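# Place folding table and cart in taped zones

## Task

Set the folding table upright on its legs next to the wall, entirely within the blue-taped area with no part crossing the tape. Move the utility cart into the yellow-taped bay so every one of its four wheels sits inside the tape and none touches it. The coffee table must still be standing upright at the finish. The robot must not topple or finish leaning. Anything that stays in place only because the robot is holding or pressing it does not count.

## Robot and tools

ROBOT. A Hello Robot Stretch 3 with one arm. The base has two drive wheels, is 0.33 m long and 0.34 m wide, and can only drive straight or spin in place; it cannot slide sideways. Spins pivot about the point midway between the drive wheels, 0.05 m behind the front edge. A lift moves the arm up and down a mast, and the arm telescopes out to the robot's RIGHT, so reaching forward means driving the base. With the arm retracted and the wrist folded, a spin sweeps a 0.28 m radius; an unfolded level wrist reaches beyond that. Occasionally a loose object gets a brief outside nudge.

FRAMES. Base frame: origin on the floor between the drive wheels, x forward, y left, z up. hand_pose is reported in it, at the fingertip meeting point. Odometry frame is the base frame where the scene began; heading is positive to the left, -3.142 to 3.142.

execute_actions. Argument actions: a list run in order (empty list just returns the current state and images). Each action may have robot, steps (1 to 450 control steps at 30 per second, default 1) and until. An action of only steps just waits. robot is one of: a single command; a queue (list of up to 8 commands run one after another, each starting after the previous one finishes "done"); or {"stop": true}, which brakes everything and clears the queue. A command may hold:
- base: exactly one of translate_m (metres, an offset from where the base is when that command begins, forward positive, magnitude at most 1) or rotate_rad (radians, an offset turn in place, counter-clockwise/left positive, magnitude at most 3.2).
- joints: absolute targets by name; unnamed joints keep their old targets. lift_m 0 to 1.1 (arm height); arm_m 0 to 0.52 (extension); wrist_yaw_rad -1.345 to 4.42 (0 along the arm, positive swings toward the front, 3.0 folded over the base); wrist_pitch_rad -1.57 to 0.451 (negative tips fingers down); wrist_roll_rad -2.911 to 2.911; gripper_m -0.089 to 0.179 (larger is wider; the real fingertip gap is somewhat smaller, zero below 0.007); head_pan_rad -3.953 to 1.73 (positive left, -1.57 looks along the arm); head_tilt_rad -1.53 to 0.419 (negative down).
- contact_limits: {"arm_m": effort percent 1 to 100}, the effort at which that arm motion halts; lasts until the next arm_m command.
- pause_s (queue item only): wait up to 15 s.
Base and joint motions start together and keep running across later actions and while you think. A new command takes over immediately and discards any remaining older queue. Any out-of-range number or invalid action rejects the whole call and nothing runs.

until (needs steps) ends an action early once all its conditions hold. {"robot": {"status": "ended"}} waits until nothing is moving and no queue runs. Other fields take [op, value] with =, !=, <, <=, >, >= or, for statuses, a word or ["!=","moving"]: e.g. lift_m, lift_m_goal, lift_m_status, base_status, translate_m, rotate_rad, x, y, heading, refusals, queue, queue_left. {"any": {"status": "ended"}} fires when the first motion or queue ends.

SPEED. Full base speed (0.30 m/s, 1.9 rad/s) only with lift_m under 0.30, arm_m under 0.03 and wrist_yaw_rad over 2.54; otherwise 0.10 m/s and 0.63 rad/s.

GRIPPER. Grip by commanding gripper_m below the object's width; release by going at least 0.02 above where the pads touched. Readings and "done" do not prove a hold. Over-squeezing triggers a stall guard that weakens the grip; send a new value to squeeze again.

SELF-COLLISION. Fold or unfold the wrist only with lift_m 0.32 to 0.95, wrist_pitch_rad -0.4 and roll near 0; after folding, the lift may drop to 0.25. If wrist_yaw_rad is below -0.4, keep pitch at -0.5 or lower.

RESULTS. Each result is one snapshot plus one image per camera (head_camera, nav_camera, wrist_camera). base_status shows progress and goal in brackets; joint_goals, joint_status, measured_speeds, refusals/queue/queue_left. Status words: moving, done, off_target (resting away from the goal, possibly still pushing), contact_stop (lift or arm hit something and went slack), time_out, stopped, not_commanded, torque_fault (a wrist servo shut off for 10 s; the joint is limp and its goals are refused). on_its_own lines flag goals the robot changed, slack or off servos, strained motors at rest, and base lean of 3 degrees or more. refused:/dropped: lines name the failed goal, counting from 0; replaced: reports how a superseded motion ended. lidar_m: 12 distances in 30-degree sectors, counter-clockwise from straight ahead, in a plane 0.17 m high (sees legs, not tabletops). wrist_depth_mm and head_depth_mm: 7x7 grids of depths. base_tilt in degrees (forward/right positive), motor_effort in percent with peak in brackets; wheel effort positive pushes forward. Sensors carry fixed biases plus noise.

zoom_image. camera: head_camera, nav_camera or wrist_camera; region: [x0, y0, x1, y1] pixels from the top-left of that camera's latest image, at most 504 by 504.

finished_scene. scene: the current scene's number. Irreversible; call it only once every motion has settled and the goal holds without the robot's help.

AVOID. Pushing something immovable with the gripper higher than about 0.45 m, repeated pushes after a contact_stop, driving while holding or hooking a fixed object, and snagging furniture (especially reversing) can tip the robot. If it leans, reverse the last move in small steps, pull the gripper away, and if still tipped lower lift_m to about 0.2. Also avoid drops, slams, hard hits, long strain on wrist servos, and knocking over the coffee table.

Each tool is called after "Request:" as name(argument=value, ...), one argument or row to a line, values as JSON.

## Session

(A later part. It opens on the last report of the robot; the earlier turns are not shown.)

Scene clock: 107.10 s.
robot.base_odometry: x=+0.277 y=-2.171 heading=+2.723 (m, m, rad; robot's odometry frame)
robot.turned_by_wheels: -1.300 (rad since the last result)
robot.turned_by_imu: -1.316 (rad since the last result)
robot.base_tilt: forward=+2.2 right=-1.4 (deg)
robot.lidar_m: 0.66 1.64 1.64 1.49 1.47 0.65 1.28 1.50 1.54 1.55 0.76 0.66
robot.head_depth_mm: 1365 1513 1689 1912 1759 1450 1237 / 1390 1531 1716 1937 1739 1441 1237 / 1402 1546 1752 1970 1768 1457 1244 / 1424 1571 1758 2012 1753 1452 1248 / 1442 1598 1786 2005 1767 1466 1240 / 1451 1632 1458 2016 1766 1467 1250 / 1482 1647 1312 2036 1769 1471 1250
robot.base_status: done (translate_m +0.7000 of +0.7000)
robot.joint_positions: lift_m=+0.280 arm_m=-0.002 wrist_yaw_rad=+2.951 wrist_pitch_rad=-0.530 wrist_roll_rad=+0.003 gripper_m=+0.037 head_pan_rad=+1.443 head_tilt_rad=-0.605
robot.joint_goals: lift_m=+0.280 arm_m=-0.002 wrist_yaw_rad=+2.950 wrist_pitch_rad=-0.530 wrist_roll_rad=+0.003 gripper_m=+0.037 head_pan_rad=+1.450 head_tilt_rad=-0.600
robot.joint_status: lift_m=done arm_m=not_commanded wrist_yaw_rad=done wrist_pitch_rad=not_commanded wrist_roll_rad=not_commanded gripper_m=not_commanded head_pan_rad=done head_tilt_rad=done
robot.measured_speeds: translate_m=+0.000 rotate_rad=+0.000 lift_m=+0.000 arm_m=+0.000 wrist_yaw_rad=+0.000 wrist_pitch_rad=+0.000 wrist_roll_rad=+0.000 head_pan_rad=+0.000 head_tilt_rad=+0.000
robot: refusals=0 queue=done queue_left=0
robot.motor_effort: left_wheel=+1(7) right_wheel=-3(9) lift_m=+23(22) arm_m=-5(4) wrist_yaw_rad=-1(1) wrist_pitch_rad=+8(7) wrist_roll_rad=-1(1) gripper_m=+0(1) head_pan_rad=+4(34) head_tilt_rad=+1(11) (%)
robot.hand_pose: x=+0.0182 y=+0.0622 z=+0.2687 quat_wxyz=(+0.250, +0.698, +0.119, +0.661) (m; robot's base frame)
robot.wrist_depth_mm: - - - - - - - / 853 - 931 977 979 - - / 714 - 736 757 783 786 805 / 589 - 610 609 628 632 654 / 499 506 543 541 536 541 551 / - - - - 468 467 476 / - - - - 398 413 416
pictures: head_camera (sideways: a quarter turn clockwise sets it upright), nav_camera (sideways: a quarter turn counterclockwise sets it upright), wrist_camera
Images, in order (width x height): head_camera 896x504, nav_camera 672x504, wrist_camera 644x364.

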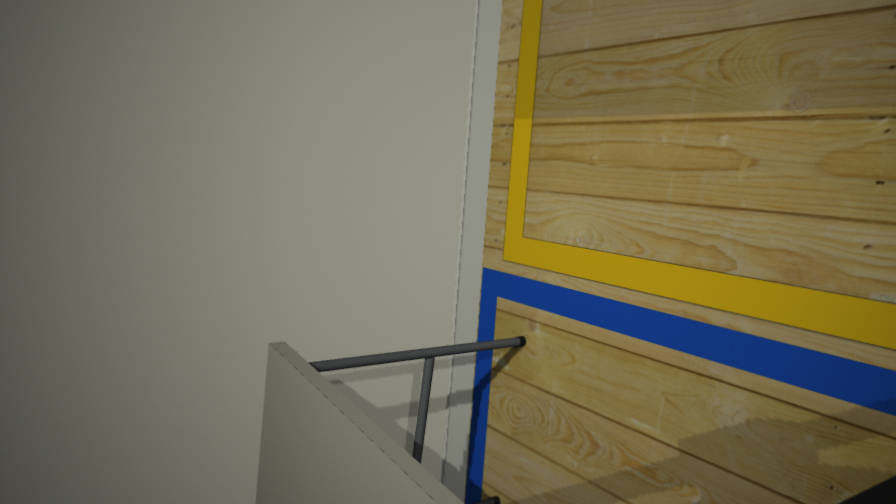

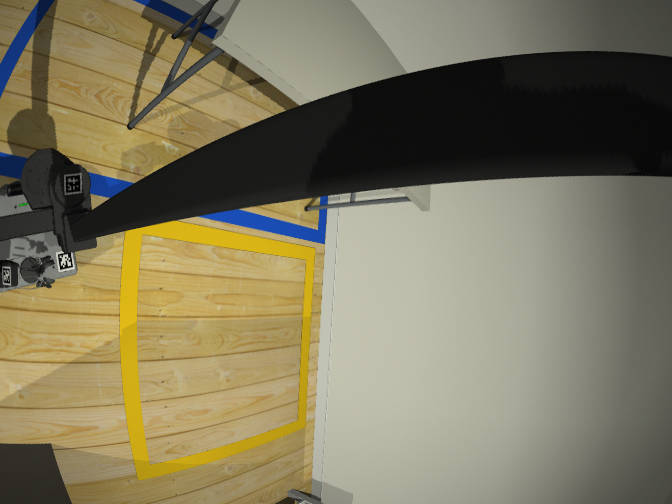

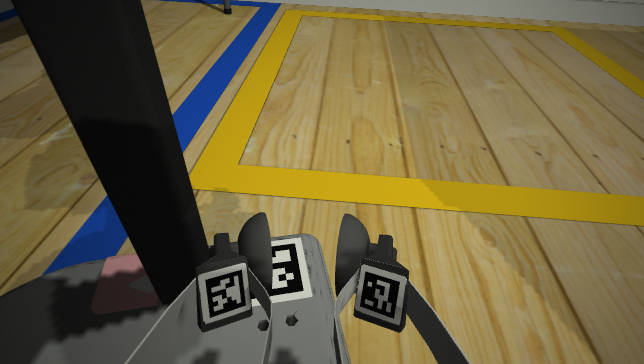

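Request:
execute_actions(
  actions=[
    {"robot":[{"base":{"rotate_rad":1.505},"joints":{"head_pan_rad":-0.9,"head_tilt_rad":-1.0}},{"base":{"translate_m":0.8}},{"base":{"rotate_rad":2.89}},{"joints":{"lift_m":0.36,"wrist_pitch_rad":-0.4}},{"joints":{"wrist_yaw_rad":1.57,"gripper_m":0.13}},{"joints":{"wrist_pitch_rad":0,"wrist_roll_rad":1.57,"lift_m":0.215,"arm_m":0.5}}],"steps":450,"until":{"robot":{"status":"ended"}}},
    {"steps":450,"until":{"robot":{"status":"ended"}}},
  ],
)

Scene clock: 126.33 s.
robot.base_odometry: x=-0.096 y=-2.879 heading=+0.834 (m, m, rad; robot's odometry frame)
robot.turned_by_wheels: +4.395 (rad since the last result)
robot.turned_by_imu: +4.475 (rad since the last result)
robot.base_tilt: forward=+2.1 right=-1.4 (deg)
robot.lidar_m: 2.34 1.22 1.14 1.56 1.27 0.90 0.86 0.69 1.05 1.11 1.00 0.61
robot.head_depth_mm: 1043 835 722 638 593 1233 1094 / 1062 838 724 638 1308 1223 1142 / 1200 841 726 654 1352 1225 - / 1333 845 727 1454 1355 1218 1132 / 1442 1606 741 1471 1357 1228 1118 / 1575 1895 775 1520 1354 1229 1120 / 1730 1962 1742 1534 1363 1228 1119
robot.base_status: done (rotate_rad +2.8899 of +2.8900)
robot.joint_positions: lift_m=+0.215 arm_m=+0.500 wrist_yaw_rad=+1.571 wrist_pitch_rad=-0.022 wrist_roll_rad=+1.569 gripper_m=+0.130 head_pan_rad=-0.893 head_tilt_rad=-0.988
robot.joint_goals: lift_m=+0.215 arm_m=+0.500 wrist_yaw_rad=+1.570 wrist_pitch_rad=+0.000 wrist_roll_rad=+1.570 gripper_m=+0.130 head_pan_rad=-0.900 head_tilt_rad=-1.000
robot.joint_status: lift_m=done arm_m=done wrist_yaw_rad=done wrist_pitch_rad=done wrist_roll_rad=done gripper_m=done head_pan_rad=done head_tilt_rad=done
robot.measured_speeds: translate_m=+0.000 rotate_rad=+0.000 lift_m=+0.000 arm_m=+0.000 wrist_yaw_rad=+0.000 wrist_pitch_rad=+0.000 wrist_roll_rad=+0.000 head_pan_rad=+0.000 head_tilt_rad=+0.000
robot: refusals=0 queue=done queue_left=0
robot.motor_effort: left_wheel=-2(8) right_wheel=+2(10) lift_m=+22(47) arm_m=+5(6) wrist_yaw_rad=-1(3) wrist_pitch_rad=+10(11) wrist_roll_rad=+0(2) gripper_m=+1(82) head_pan_rad=-4(33) head_tilt_rad=-5(26) (%)
robot.hand_pose: x=+0.2343 y=-0.6445 z=+0.3240 quat_wxyz=(+0.009, +0.707, -0.707, -0.007) (m; robot's base frame)
robot.wrist_depth_mm: - - - - 973 537 375 / - - - - 977 544 372 / - - - - 955 537 372 / - - - - 961 539 376 / - - - - - 503 367 / - - - - - 471 371 / - - - - 778 472 372
pictures: head_camera (sideways: a quarter turn clockwise sets it upright), nav_camera (sideways: a quarter turn counterclockwise sets it upright), wrist_camera
Images, in order (width x height): head_camera 896x504, nav_camera 672x504, wrist_camera 644x364.

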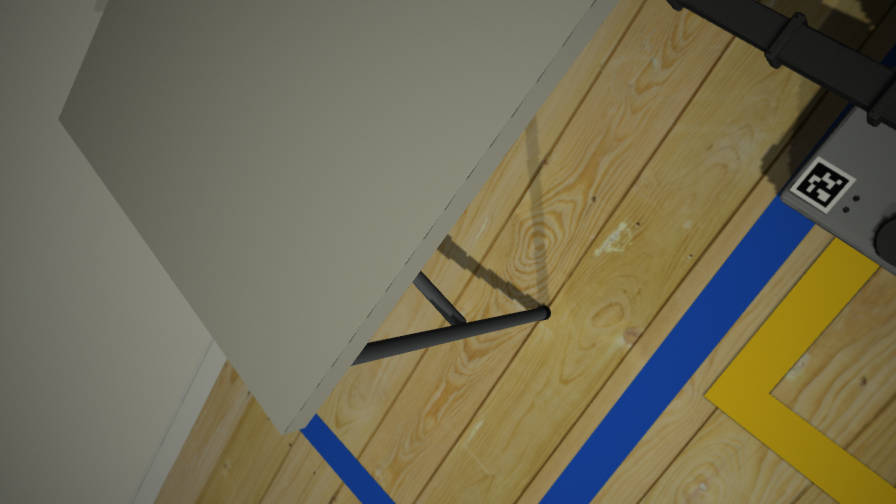

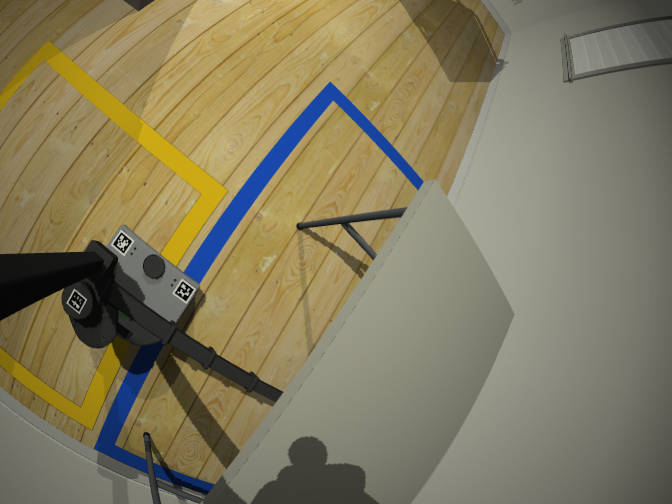

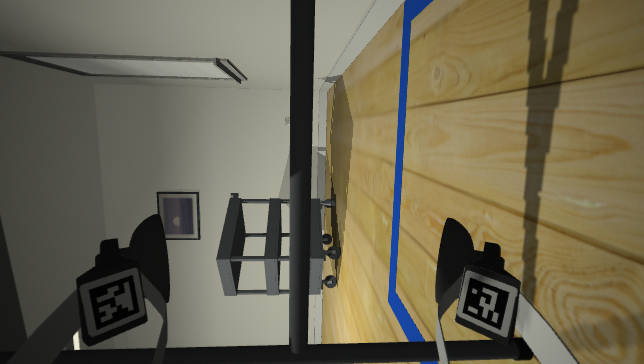

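Request:
execute_actions(
  actions=[
    {"robot":{"base":{"translate_m":0.17}},"steps":200,"until":{"robot":{"status":"ended"}}},
  ],
)

Scene clock: 129.50 s.
robot.base_odometry: x=+0.018 y=-2.753 heading=+0.834 (m, m, rad; robot's odometry frame)
robot.turned_by_wheels: +0.000 (rad since the last result)
robot.turned_by_imu: +0.001 (rad since the last result)
robot.base_tilt: forward=+2.2 right=-1.3 (deg)
robot.lidar_m: 2.17 1.23 1.03 1.58 1.52 1.08 1.03 0.85 1.16 1.11 0.49 1.52
robot.head_depth_mm: 1060 836 724 637 603 1235 1097 / 1148 840 725 636 1332 1221 1141 / 1233 1401 727 660 1356 1222 - / 1322 1580 726 1069 1335 1218 1133 / 1433 1741 1730 1519 1366 1234 1120 / 1569 1889 1732 1522 1359 1231 1119 / 1728 1988 1735 1528 1356 1225 1117
robot.base_status: done (translate_m +0.1700 of +0.1700)
robot.joint_positions: lift_m=+0.215 arm_m=+0.500 wrist_yaw_rad=+1.571 wrist_pitch_rad=-0.022 wrist_roll_rad=+1.569 gripper_m=+0.130 head_pan_rad=-0.893 head_tilt_rad=-0.988
robot.joint_goals: lift_m=+0.215 arm_m=+0.500 wrist_yaw_rad=+1.570 wrist_pitch_rad=+0.000 wrist_roll_rad=+1.570 gripper_m=+0.130 head_pan_rad=-0.900 head_tilt_rad=-1.000
robot.joint_status: lift_m=done arm_m=done wrist_yaw_rad=done wrist_pitch_rad=done wrist_roll_rad=done gripper_m=done head_pan_rad=done head_tilt_rad=done
robot.measured_speeds: translate_m=+0.000 rotate_rad=+0.000 lift_m=+0.000 arm_m=+0.000 wrist_yaw_rad=+0.000 wrist_pitch_rad=+0.000 wrist_roll_rad=+0.000 head_pan_rad=+0.000 head_tilt_rad=+0.000
robot: refusals=0 queue=done queue_left=0
robot.motor_effort: left_wheel=-2(3) right_wheel=+2(6) lift_m=+22(23) arm_m=+5(5) wrist_yaw_rad=-1(2) wrist_pitch_rad=+10(10) wrist_roll_rad=+1(1) gripper_m=+0(0) head_pan_rad=-2(3) head_tilt_rad=-5(5) (%)
robot.hand_pose: x=+0.2343 y=-0.6445 z=+0.3240 quat_wxyz=(+0.009, +0.707, -0.707, -0.007) (m; robot's base frame)
robot.wrist_depth_mm: - - - - 969 538 374 / - - - - 977 536 373 / - - - - 972 540 374 / - - - - 964 534 373 / - - - - - 505 371 / - - - - - 475 368 / - - - - - 556 369
pictures: head_camera (sideways: a quarter turn clockwise sets it upright), nav_camera (sideways: a quarter turn counterclockwise sets it upright), wrist_camera
Images, in order (width x height): head_camera 896x504, nav_camera 672x504, wrist_camera 644x364.

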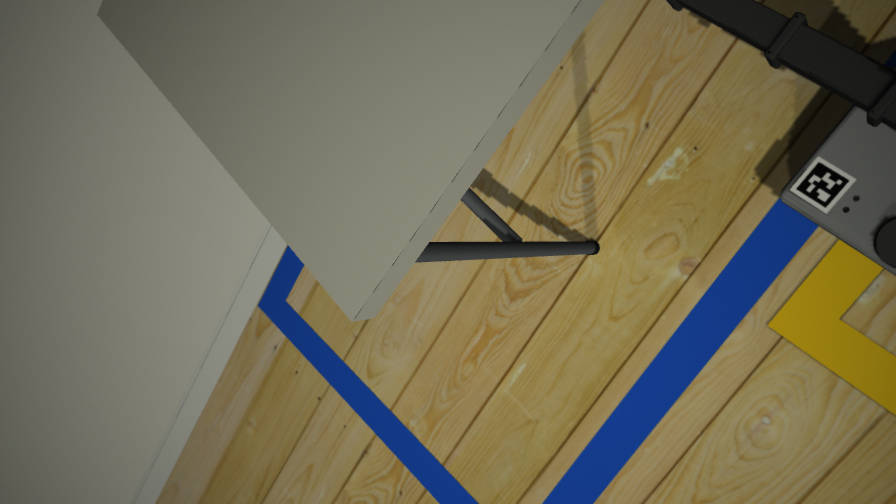

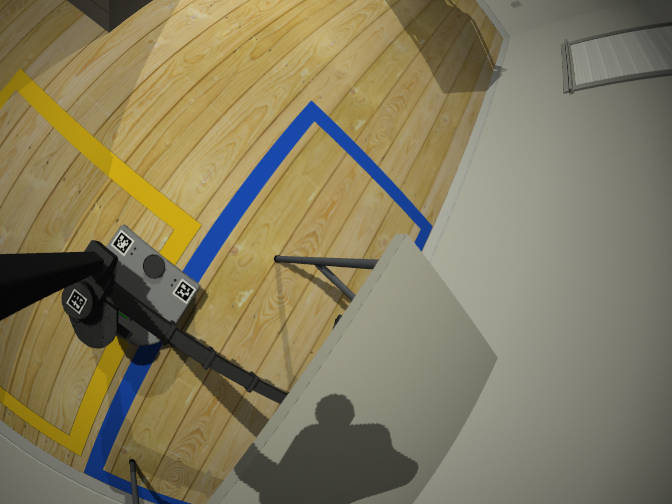

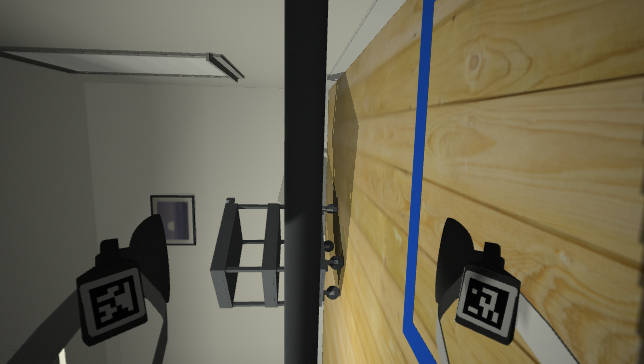

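Request:
execute_actions(
  actions=[
    {"robot":[{"base":{"translate_m":0.105}},{"joints":{"gripper_m":-0.04}},{"base":{"translate_m":0.13},"joints":{"head_pan_rad":-2.3,"head_tilt_rad":-0.75}}],"steps":400,"until":{"robot":{"status":"ended"}}},
  ],
)

Scene clock: 136.43 s.
robot.base_odometry: x=+0.176 y=-2.579 heading=+0.832 (m, m, rad; robot's odometry frame)
robot.turned_by_wheels: -0.002 (rad since the last result)
robot.turned_by_imu: -0.166 (rad since the last result)
robot.base_tilt: forward=+2.2 right=-1.3 (deg)
robot.lidar_m: 2.08 1.96 0.96 0.94 1.84 1.39 1.24 1.04 1.22 0.88 0.39 1.32
robot.head_depth_mm: 1118 1233 1007 1575 1543 1320 1168 / 1199 1296 975 1694 1546 1332 1165 / 1267 1319 978 811 1544 1328 1163 / 1359 1297 981 790 1482 1338 1172 / 1414 1514 981 792 677 1331 1215 / 1287 1402 985 791 662 1283 1157 / 1176 1274 986 796 664 583 1177
robot.base_status: done (translate_m +0.1299 of +0.1300)
robot.joint_positions: lift_m=+0.215 arm_m=+0.500 wrist_yaw_rad=+1.662 wrist_pitch_rad=-0.029 wrist_roll_rad=+1.570 gripper_m=-0.030 head_pan_rad=-2.293 head_tilt_rad=-0.754
robot.joint_goals: lift_m=+0.215 arm_m=+0.500 wrist_yaw_rad=+1.663 wrist_pitch_rad=+0.000 wrist_roll_rad=+1.570 gripper_m=-0.031 head_pan_rad=-2.300 head_tilt_rad=-0.750
robot.joint_status: lift_m=done arm_m=done wrist_yaw_rad=done wrist_pitch_rad=done wrist_roll_rad=done gripper_m=done head_pan_rad=done head_tilt_rad=done
robot.measured_speeds: translate_m=+0.000 rotate_rad=+0.000 lift_m=+0.000 arm_m=+0.000 wrist_yaw_rad=+0.000 wrist_pitch_rad=+0.000 wrist_roll_rad=+0.000 head_pan_rad=+0.000 head_tilt_rad=+0.000
robot: refusals=0 queue=done queue_left=0
robot.on_its_own: wrist_yaw_rad is held at +1.663, not at your +1.570, by its stall guard, which is not easing now; gripper_m is held at -0.031, not at your -0.040, by its stall guard, which is still easing; left_wheel is at rest, and its effort (-21) is outside its rest range (-18 to +18); right_wheel is at rest, and its effort (+57) is outside its rest range (-18 to +18)
robot.motor_effort: left_wheel=-21(25) right_wheel=+57(60) lift_m=+23(22) arm_m=+4(8) wrist_yaw_rad=+1(70) wrist_pitch_rad=+13(13) wrist_roll_rad=+0(0) gripper_m=-21(98) head_pan_rad=-4(34) head_tilt_rad=+1(14) (%)
robot.hand_pose: x=+0.2330 y=-0.6214 z=+0.3224 quat_wxyz=(+0.012, +0.739, -0.674, -0.009) (m; robot's base frame)
robot.wrist_depth_mm: - - - 102 893 530 370 / - - - 105 944 533 370 / - - - 108 953 529 370 / - - - 111 940 524 367 / - - - 113 912 531 367 / - - - 116 804 519 367 / - - - 121 - 526 366
pictures: head_camera (sideways: a quarter turn clockwise sets it upright), nav_camera (sideways: a quarter turn counterclockwise sets it upright), wrist_camera
Images, in order (width x height): head_camera 896x504, nav_camera 672x504, wrist_camera 644x364.

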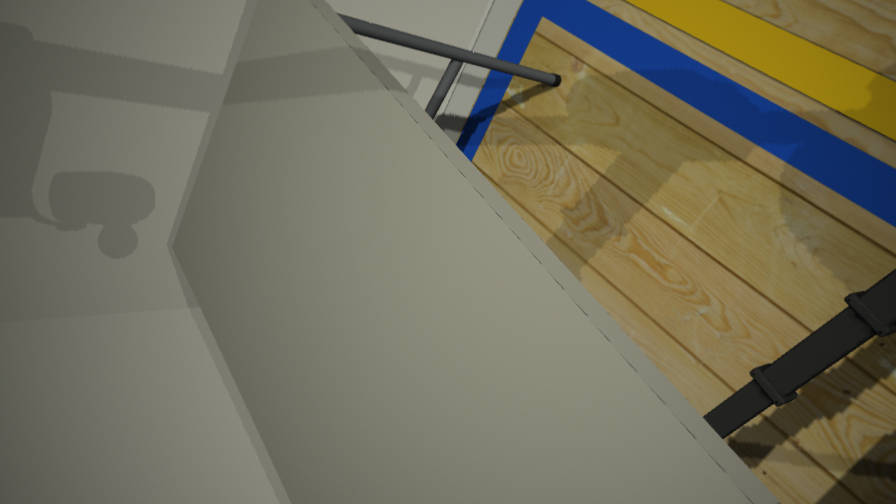

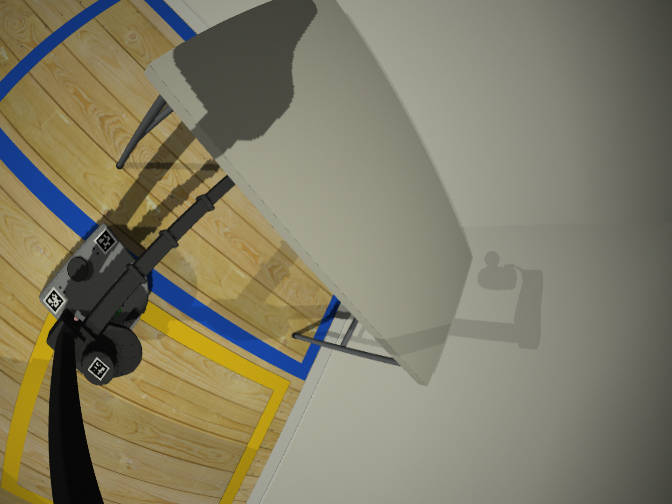

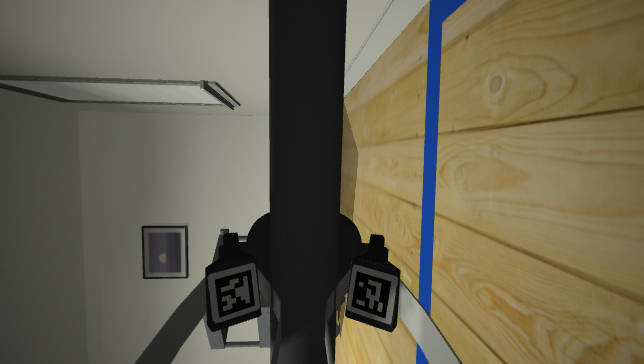

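Request:
execute_actions(
  actions=[
    {"robot":[{"joints":{"gripper_m":0.13}},{"base":{"translate_m":-0.16}},{"joints":{"arm_m":0.0,"wrist_yaw_rad":1.57},"base":{"rotate_rad":0.15}},{"base":{"translate_m":1.0},"joints":{"head_pan_rad":-1.57,"head_tilt_rad":-0.9}},{"base":{"rotate_rad":-1.545}},{"base":{"translate_m":0.68},"joints":{"wrist_yaw_rad":0}}],"steps":450,"until":{"robot":{"status":"ended"}}},
    {"steps":450,"until":{"robot":{"status":"ended"}}},
    {"steps":450,"until":{"robot":{"status":"ended"}}},
  ],
)

Scene clock: 169.43 s.
robot.base_odometry: x=+1.198 y=-2.226 heading=-0.560 (m, m, rad; robot's odometry frame)
robot.turned_by_wheels: -1.393 (rad since the last result)
robot.turned_by_imu: -1.404 (rad since the last result)
robot.base_tilt: forward=+2.2 right=-1.4 (deg)
robot.lidar_m: 0.40 0.41 0.56 1.46 1.44 3.52 1.55 1.59 0.79 0.81 0.58 0.42
robot.head_depth_mm: 1859 977 924 1619 1420 1261 1121 / 1239 979 1785 1601 1420 1254 1147 / 1247 981 1783 1642 1428 1258 - / 1250 987 1781 1640 1432 1261 1123 / 1249 990 1797 1605 1421 1265 1128 / 1831 997 984 1597 1421 1268 1134 / 1421 1360 1246 1289 1270 1194 1107
robot.base_status: done (translate_m +0.6800 of +0.6800)
robot.joint_positions: lift_m=+0.215 arm_m=+0.000 wrist_yaw_rad=+0.003 wrist_pitch_rad=-0.022 wrist_roll_rad=+1.570 gripper_m=+0.130 head_pan_rad=-1.577 head_tilt_rad=-0.889
robot.joint_goals: lift_m=+0.215 arm_m=+0.000 wrist_yaw_rad=+0.000 wrist_pitch_rad=+0.000 wrist_roll_rad=+1.570 gripper_m=+0.130 head_pan_rad=-1.570 head_tilt_rad=-0.900
robot.joint_status: lift_m=done arm_m=done wrist_yaw_rad=done wrist_pitch_rad=done wrist_roll_rad=done gripper_m=done head_pan_rad=done head_tilt_rad=done
robot.measured_speeds: translate_m=+0.000 rotate_rad=+0.000 lift_m=+0.000 arm_m=+0.000 wrist_yaw_rad=+0.000 wrist_pitch_rad=+0.000 wrist_roll_rad=+0.000 head_pan_rad=+0.000 head_tilt_rad=+0.000
robot: refusals=0 queue=done queue_left=0
robot.motor_effort: left_wheel=+1(22) right_wheel=-4(57) lift_m=+23(23) arm_m=-5(4) wrist_yaw_rad=-2(2) wrist_pitch_rad=+10(13) wrist_roll_rad=+0(1) gripper_m=+0(82) head_pan_rad=+2(35) head_tilt_rad=-5(19) (%)
robot.hand_pose: x=-0.0207 y=-0.4009 z=+0.3241 quat_wxyz=(+0.001, +0.001, -1.000, -0.011) (m; robot's base frame)
robot.wrist_depth_mm: 523 800 - - 966 542 376 / 526 805 - - 991 541 379 / 529 824 - - 983 541 372 / 528 831 - - 966 537 375 / 528 757 - - - 509 371 / 519 - 924 929 871 477 374 / 605 740 780 797 776 568 373
pictures: head_camera (sideways: a quarter turn clockwise sets it upright), nav_camera (sideways: a quarter turn counterclockwise sets it upright), wrist_camera
Images, in order (width x height): head_camera 896x504, nav_camera 672x504, wrist_camera 644x364.

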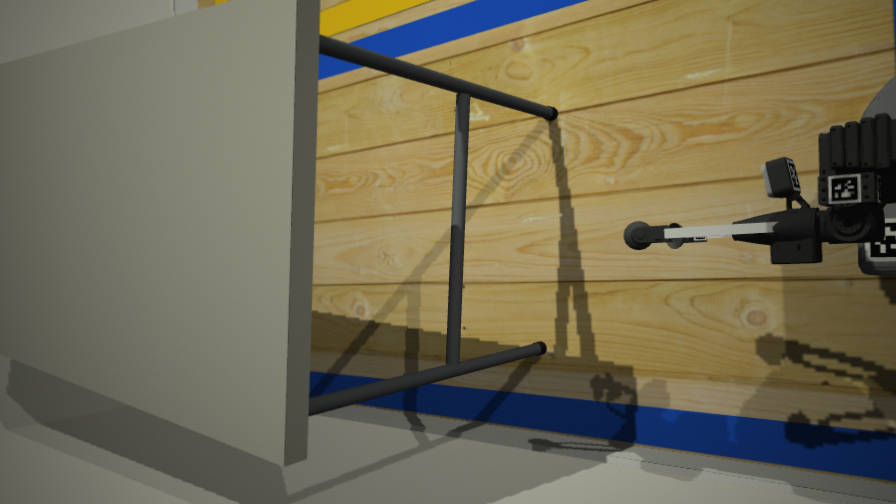

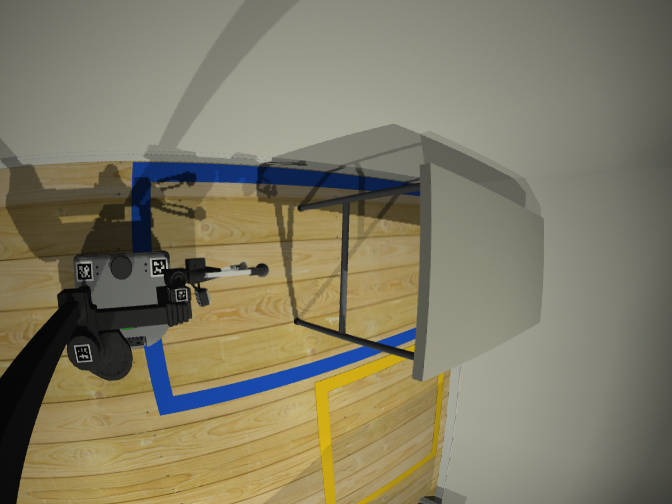

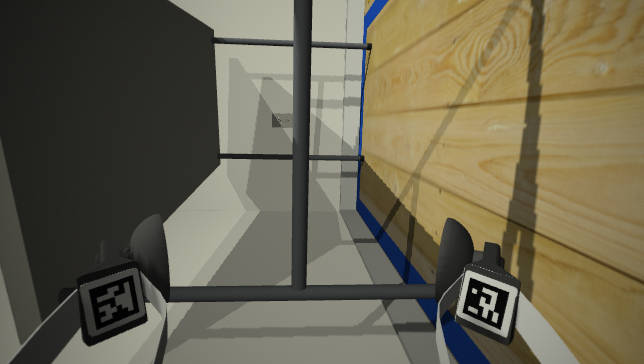

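Request:
execute_actions(
  actions=[
    {"robot":{"base":{"translate_m":0.07},"joints":{"arm_m":0.38}},"steps":200,"until":{"robot":{"status":"ended"}}},
  ],
)

Scene clock: 173.63 s.
robot.base_odometry: x=+1.257 y=-2.263 heading=-0.560 (m, m, rad; robot's odometry frame)
robot.turned_by_wheels: +0.000 (rad since the last result)
robot.turned_by_imu: +0.001 (rad since the last result)
robot.base_tilt: forward=+2.2 right=-1.4 (deg)
robot.lidar_m: 0.33 0.34 0.46 1.19 1.48 1.78 1.62 1.67 0.81 0.78 0.48 0.34
robot.head_depth_mm: 1228 975 1003 1596 1422 1252 1124 / 1235 978 1780 1625 1418 1261 1144 / 1245 986 1774 1639 1423 1261 1148 / 1248 982 1775 1622 1400 1257 1150 / 1249 991 1014 1570 1427 1264 1134 / 1827 1471 1514 1548 1377 1241 1134 / 1167 1125 1099 1065 1040 1018 1002
robot.base_status: done (translate_m +0.0700 of +0.0700)
robot.joint_positions: lift_m=+0.215 arm_m=+0.380 wrist_yaw_rad=+0.002 wrist_pitch_rad=-0.021 wrist_roll_rad=+1.570 gripper_m=+0.130 head_pan_rad=-1.577 head_tilt_rad=-0.889
robot.joint_goals: lift_m=+0.215 arm_m=+0.380 wrist_yaw_rad=+0.000 wrist_pitch_rad=+0.000 wrist_roll_rad=+1.570 gripper_m=+0.130 head_pan_rad=-1.570 head_tilt_rad=-0.900
robot.joint_status: lift_m=done arm_m=done wrist_yaw_rad=done wrist_pitch_rad=done wrist_roll_rad=done gripper_m=done head_pan_rad=done head_tilt_rad=done
robot.measured_speeds: translate_m=+0.000 rotate_rad=+0.000 lift_m=+0.000 arm_m=+0.000 wrist_yaw_rad=+0.000 wrist_pitch_rad=+0.000 wrist_roll_rad=+0.000 head_pan_rad=+0.000 head_tilt_rad=+0.000
robot: refusals=0 queue=done queue_left=0
robot.motor_effort: left_wheel=+1(5) right_wheel=-4(3) lift_m=+23(23) arm_m=+5(5) wrist_yaw_rad=-2(2) wrist_pitch_rad=+10(10) wrist_roll_rad=+0(0) gripper_m=+1(0) head_pan_rad=+3(3) head_tilt_rad=-5(5) (%)
robot.hand_pose: x=-0.0209 y=-0.7803 z=+0.3242 quat_wxyz=(+0.001, +0.001, -1.000, -0.011) (m; robot's base frame)
robot.wrist_depth_mm: 527 795 - 118 961 541 378 / 533 799 - 122 963 547 372 / 536 821 - 128 961 542 374 / 534 814 - 133 969 534 372 / 531 - - 140 - 506 373 / 832 - 892 147 855 475 370 / 661 645 688 155 694 567 372
pictures: head_camera (sideways: a quarter turn clockwise sets it upright), nav_camera (sideways: a quarter turn counterclockwise sets it upright), wrist_camera
Images, in order (width x height): head_camera 896x504, nav_camera 672x504, wrist_camera 644x364.

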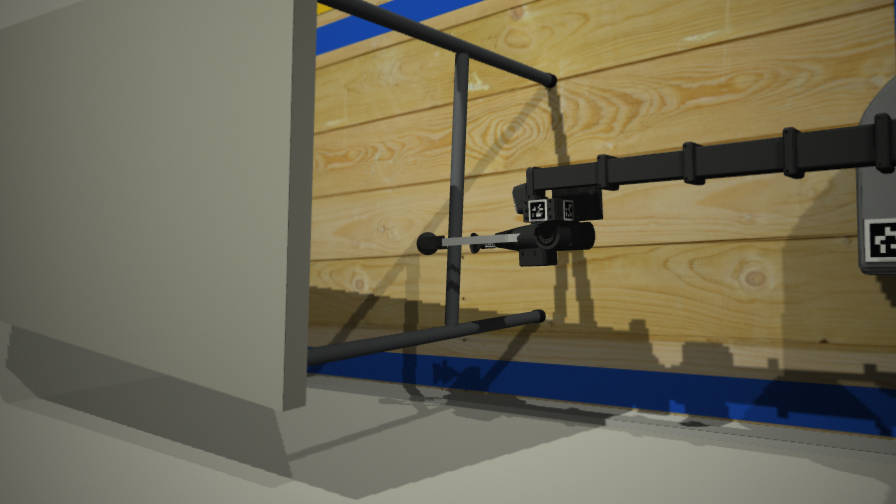

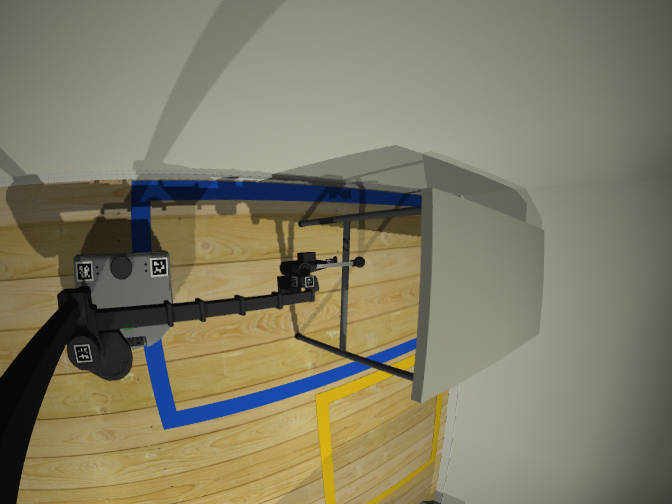

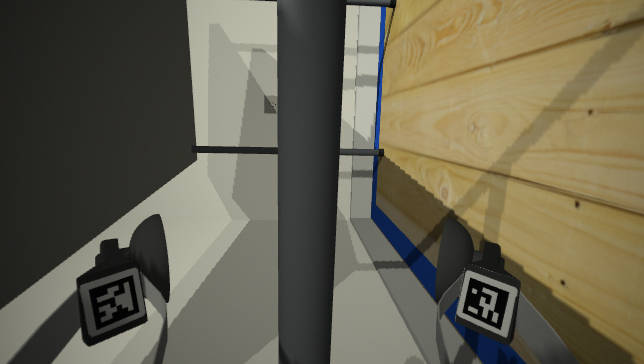

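Request:
execute_actions(
  actions=[
    {"robot":[{"joints":{"arm_m":0.425}},{"joints":{"gripper_m":-0.04}},{"joints":{"arm_m":0.29}}],"steps":300,"until":{"robot":{"status":"ended"}}},
  ],
)

Scene clock: 179.10 s.
robot.base_odometry: x=+1.257 y=-2.263 heading=-0.560 (m, m, rad; robot's odometry frame)
robot.turned_by_wheels: +0.000 (rad since the last result)
robot.turned_by_imu: +0.002 (rad since the last result)
robot.base_tilt: forward=+2.1 right=-1.3 (deg)
robot.lidar_m: 0.33 0.34 0.46 1.19 1.48 1.79 1.61 1.67 0.81 0.78 0.47 0.34
robot.head_depth_mm: 1225 972 1780 1586 1413 1249 1126 / 1227 977 1784 1624 1417 1265 1147 / 1244 979 1781 1639 1413 1256 1143 / 1239 982 1780 1653 1398 1251 1145 / 1247 979 1006 1609 1436 1261 1130 / 1822 1563 1508 1554 1373 1238 1133 / 1170 1126 1094 1065 1041 1017 996
robot.base_status: done (translate_m +0.0700 of +0.0700)
robot.joint_positions: lift_m=+0.215 arm_m=+0.387 wrist_yaw_rad=+0.000 wrist_pitch_rad=-0.015 wrist_roll_rad=+1.570 gripper_m=-0.036 head_pan_rad=-1.577 head_tilt_rad=-0.890
robot.joint_goals: lift_m=+0.215 arm_m=+0.386 wrist_yaw_rad=+0.000 wrist_pitch_rad=+0.000 wrist_roll_rad=+1.570 gripper_m=-0.037 head_pan_rad=-1.570 head_tilt_rad=-0.900
robot.joint_status: lift_m=done arm_m=contact_stop wrist_yaw_rad=done wrist_pitch_rad=done wrist_roll_rad=done gripper_m=done head_pan_rad=done head_tilt_rad=done
robot.measured_speeds: translate_m=+0.000 rotate_rad=-0.004 lift_m=+0.000 arm_m=+0.006 wrist_yaw_rad=-0.100 wrist_pitch_rad=-0.024 wrist_roll_rad=+0.000 head_pan_rad=+0.000 head_tilt_rad=+0.000
robot: refusals=0 queue=dropped queue_left=0
robot.on_its_own: arm_m is slack since a contact_stop, until your next command for it (your +0.290 is given up)
robot.motor_effort: left_wheel=+0(7) right_wheel=-6(12) lift_m=+25(25) arm_m=-16(36) wrist_yaw_rad=+2(3) wrist_pitch_rad=+8(13) wrist_roll_rad=+0(0) gripper_m=-25(100) head_pan_rad=+2(3) head_tilt_rad=-4(5) (%)
robot.hand_pose: x=-0.0214 y=-0.7874 z=+0.3257 quat_wxyz=(+0.001, +0.000, -1.000, -0.008) (m; robot's base frame)
robot.wrist_depth_mm: 524 796 - 104 - 542 376 / 526 810 - 108 964 542 376 / 525 810 - 112 978 543 375 / 533 815 - 118 980 542 376 / 527 - - 122 963 534 371 / 791 891 - 126 796 538 375 / 672 678 655 135 689 533 375
pictures: head_camera (sideways: a quarter turn clockwise sets it upright), nav_camera (sideways: a quarter turn counterclockwise sets it upright), wrist_camera
Images, in order (width x height): head_camera 896x504, nav_camera 672x504, wrist_camera 644x364.

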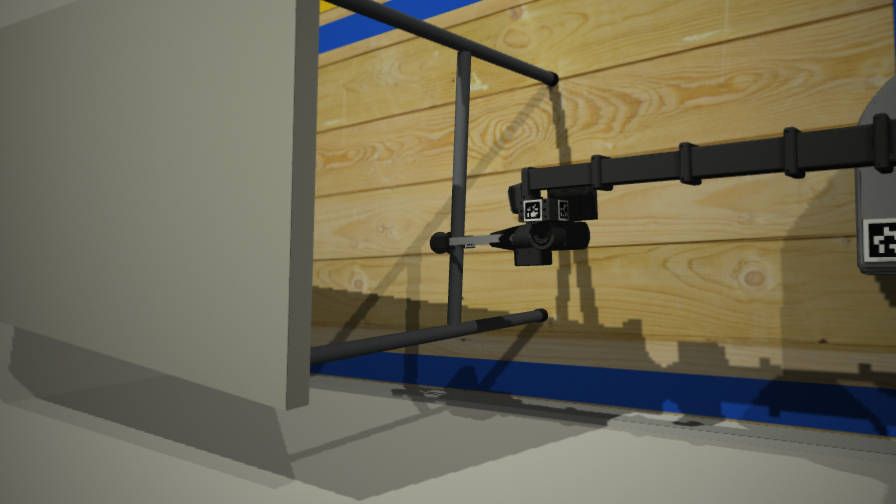

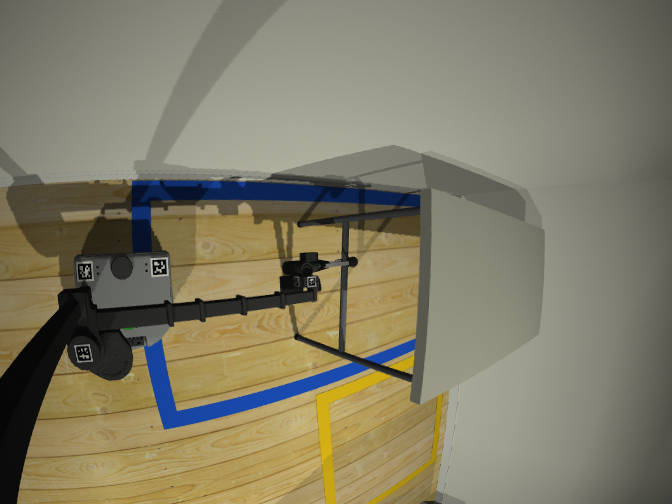

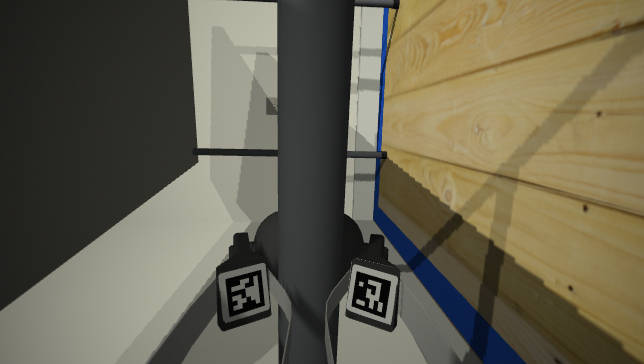

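Moved slightly. Raise the limit, and unload the south legs a bit.

Request:
execute_actions(
  actions=[
    {"robot":{"joints":{"arm_m":0.27,"lift_m":0.222},"contact_limits":{"arm_m":60}},"steps":200,"until":{"robot":{"status":"ended"}}},
  ],
)

Scene clock: 181.23 s.
robot.base_odometry: x=+1.257 y=-2.263 heading=-0.561 (m, m, rad; robot's odometry frame)
robot.turned_by_wheels: +0.000 (rad since the last result)
robot.turned_by_imu: +0.000 (rad since the last result)
robot.base_tilt: forward=+2.2 right=-1.3 (deg)
robot.lidar_m: 0.33 0.34 0.46 1.19 1.48 1.78 1.62 1.67 0.72 0.66 0.47 0.34
robot.head_depth_mm: 1226 972 805 1623 1390 1256 1123 / 1228 977 805 1619 1394 1258 1142 / 1239 977 809 1636 1449 1244 1149 / 1249 979 810 1637 1444 1258 1144 / 1243 982 814 1605 1396 1264 1133 / 1820 1583 835 1547 1382 1241 1133 / 1163 1128 1089 1063 1046 1021 1003
robot.base_status: done (translate_m +0.0700 of +0.0700)
robot.joint_positions: lift_m=+0.221 arm_m=+0.272 wrist_yaw_rad=-0.014 wrist_pitch_rad=-0.034 wrist_roll_rad=+1.570 gripper_m=-0.030 head_pan_rad=-1.577 head_tilt_rad=-0.890
robot.joint_goals: lift_m=+0.222 arm_m=+0.270 wrist_yaw_rad=+0.000 wrist_pitch_rad=+0.000 wrist_roll_rad=+1.570 gripper_m=-0.031 head_pan_rad=-1.570 head_tilt_rad=-0.900
robot.joint_status: lift_m=done arm_m=done wrist_yaw_rad=done wrist_pitch_rad=done wrist_roll_rad=done gripper_m=done head_pan_rad=done head_tilt_rad=done
robot.measured_speeds: translate_m=+0.000 rotate_rad=+0.000 lift_m=+0.000 arm_m=+0.000 wrist_yaw_rad=+0.000 wrist_pitch_rad=+0.000 wrist_roll_rad=+0.000 head_pan_rad=+0.000 head_tilt_rad=+0.000
robot: refusals=0 queue=done queue_left=0
robot.on_its_own: gripper_m is held at -0.031, not at your -0.040, by its stall guard, which is not easing now; arm_m is at rest, and its effort (-25) is outside its rest range (-14 to +14)
robot.motor_effort: left_wheel=-1(2) right_wheel=+3(6) lift_m=+51(50) arm_m=-25(31) wrist_yaw_rad=+11(10) wrist_pitch_rad=+15(15) wrist_roll_rad=+0(0) gripper_m=-23(24) head_pan_rad=+4(3) head_tilt_rad=-5(4) (%)
robot.contact_limits: arm_m 53 (drawing in: default 32, maximum 53; extending or still: default 44, maximum 72)
robot.hand_pose: x=-0.0248 y=-0.6718 z=+0.3269 quat_wxyz=(+0.001, -0.007, -1.000, -0.018) (m; robot's base frame)
robot.wrist_depth_mm: 526 838 - 106 952 537 372 / 539 816 - 110 926 533 371 / 534 843 - 114 947 537 371 / 532 842 - 118 935 534 372 / 538 - - 121 933 527 372 / 814 913 972 125 760 531 371 / 681 683 661 134 690 532 371
pictures: head_camera (sideways: a quarter turn clockwise sets it upright), nav_camera (sideways: a quarter turn counterclockwise sets it upright), wrist_camera
Images, in order (width x height): head_camera 896x504, nav_camera 672x504, wrist_camera 644x364.

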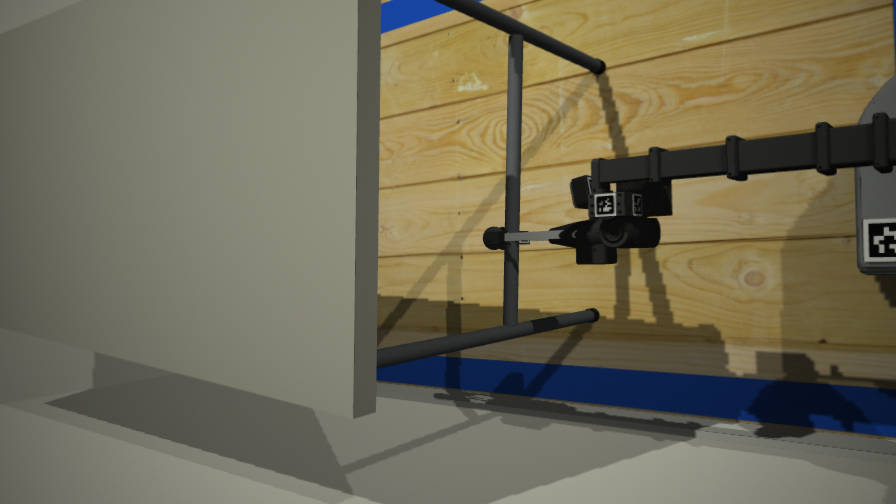

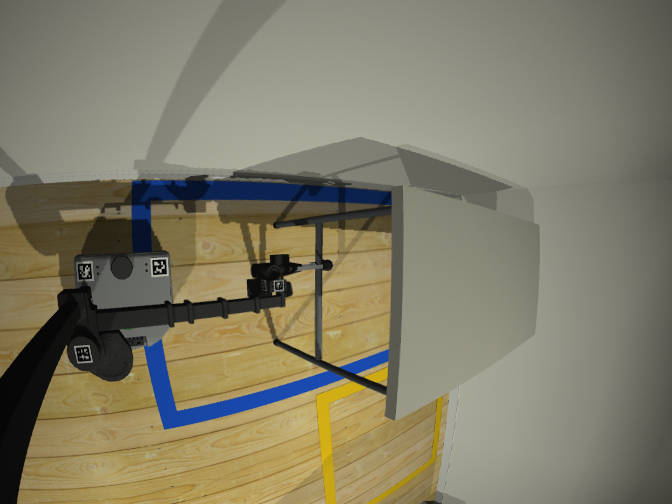

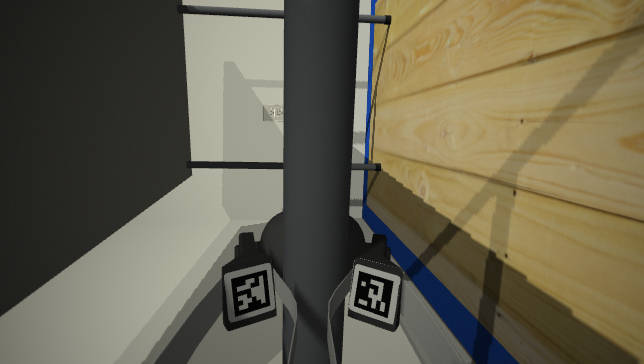

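Request:
execute_actions(
  actions=[
    {"robot":[{"joints":{"lift_m":0.235}},{"base":{"translate_m":-0.06}},{"joints":{"lift_m":0.215}},{"joints":{"gripper_m":0.13}}],"steps":300,"until":{"robot":{"status":"ended"}}},
  ],
)

Scene clock: 186.83 s.
robot.base_odometry: x=+1.206 y=-2.231 heading=-0.561 (m, m, rad; robot's odometry frame)
robot.turned_by_wheels: +0.000 (rad since the last result)
robot.turned_by_imu: +0.002 (rad since the last result)
robot.base_tilt: forward=+2.2 right=-1.3 (deg)
robot.lidar_m: 0.39 0.40 0.54 1.41 1.44 3.52 1.56 1.61 0.69 0.67 0.56 0.40
robot.head_depth_mm: 1843 978 805 1592 1380 1252 1126 / 1231 976 807 1620 1370 1254 1141 / 1236 986 809 1634 1425 1238 1146 / 1246 980 811 1629 1415 1259 1150 / 1248 985 813 1643 1365 1265 1132 / 1815 1018 816 1575 1419 1269 1133 / 1378 1333 1220 1264 1236 1175 1102
robot.base_status: done (translate_m -0.0600 of -0.0600)
robot.joint_positions: lift_m=+0.215 arm_m=+0.270 wrist_yaw_rad=+0.105 wrist_pitch_rad=-0.023 wrist_roll_rad=+1.578 gripper_m=+0.130 head_pan_rad=-1.577 head_tilt_rad=-0.890
robot.joint_goals: lift_m=+0.215 arm_m=+0.270 wrist_yaw_rad=+0.102 wrist_pitch_rad=+0.000 wrist_roll_rad=+1.570 gripper_m=+0.130 head_pan_rad=-1.570 head_tilt_rad=-0.900
robot.joint_status: lift_m=done arm_m=done wrist_yaw_rad=done wrist_pitch_rad=done wrist_roll_rad=done gripper_m=done head_pan_rad=done head_tilt_rad=done
robot.measured_speeds: translate_m=+0.000 rotate_rad=+0.000 lift_m=+0.000 arm_m=+0.000 wrist_yaw_rad=+0.000 wrist_pitch_rad=+0.000 wrist_roll_rad=+0.000 head_pan_rad=+0.000 head_tilt_rad=+0.000
robot: refusals=0 queue=done queue_left=0
robot.on_its_own: wrist_yaw_rad is held at +0.102, not at your +0.000, by its stall guard, which is not easing now
robot.motor_effort: left_wheel=+0(20) right_wheel=-3(55) lift_m=+22(55) arm_m=+5(25) wrist_yaw_rad=-3(68) wrist_pitch_rad=+10(39) wrist_roll_rad=-3(2) gripper_m=+0(83) head_pan_rad=+3(3) head_tilt_rad=-4(4) (%)
robot.contact_limits: arm_m 60 (drawing in: default 32, maximum 53; extending or still: default 44, maximum 72)
robot.hand_pose: x=+0.0055 y=-0.6688 z=+0.3239 quat_wxyz=(-0.002, +0.052, -0.999, -0.012) (m; robot's base frame)
robot.wrist_depth_mm: 534 818 - 92 952 536 372 / 533 831 - 97 964 539 375 / 534 829 - 102 943 529 373 / 537 833 - 108 965 536 373 / 538 - - 114 982 499 371 / 767 - 824 122 833 476 371 / 645 631 662 130 666 574 371
pictures: head_camera (sideways: a quarter turn clockwise sets it upright), nav_camera (sideways: a quarter turn counterclockwise sets it upright), wrist_camera
Images, in order (width x height): head_camera 896x504, nav_camera 672x504, wrist_camera 644x364.

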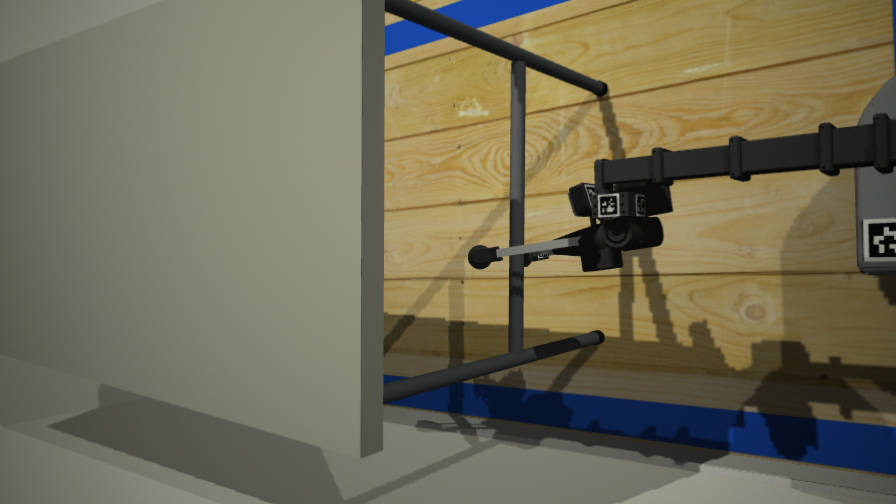

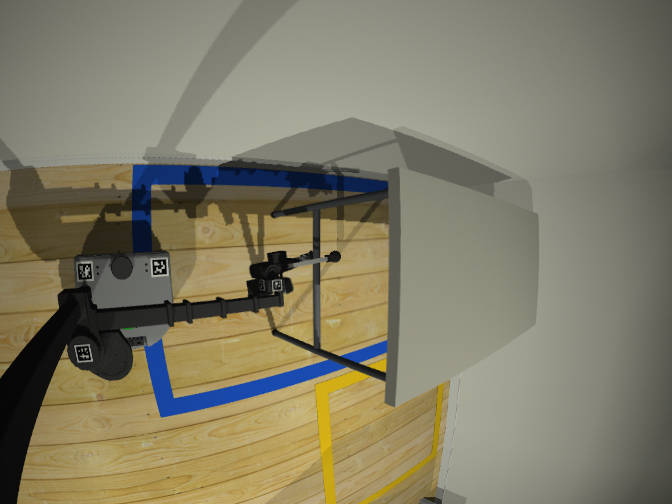

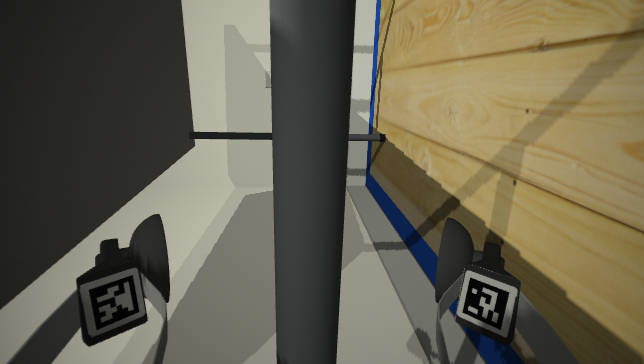

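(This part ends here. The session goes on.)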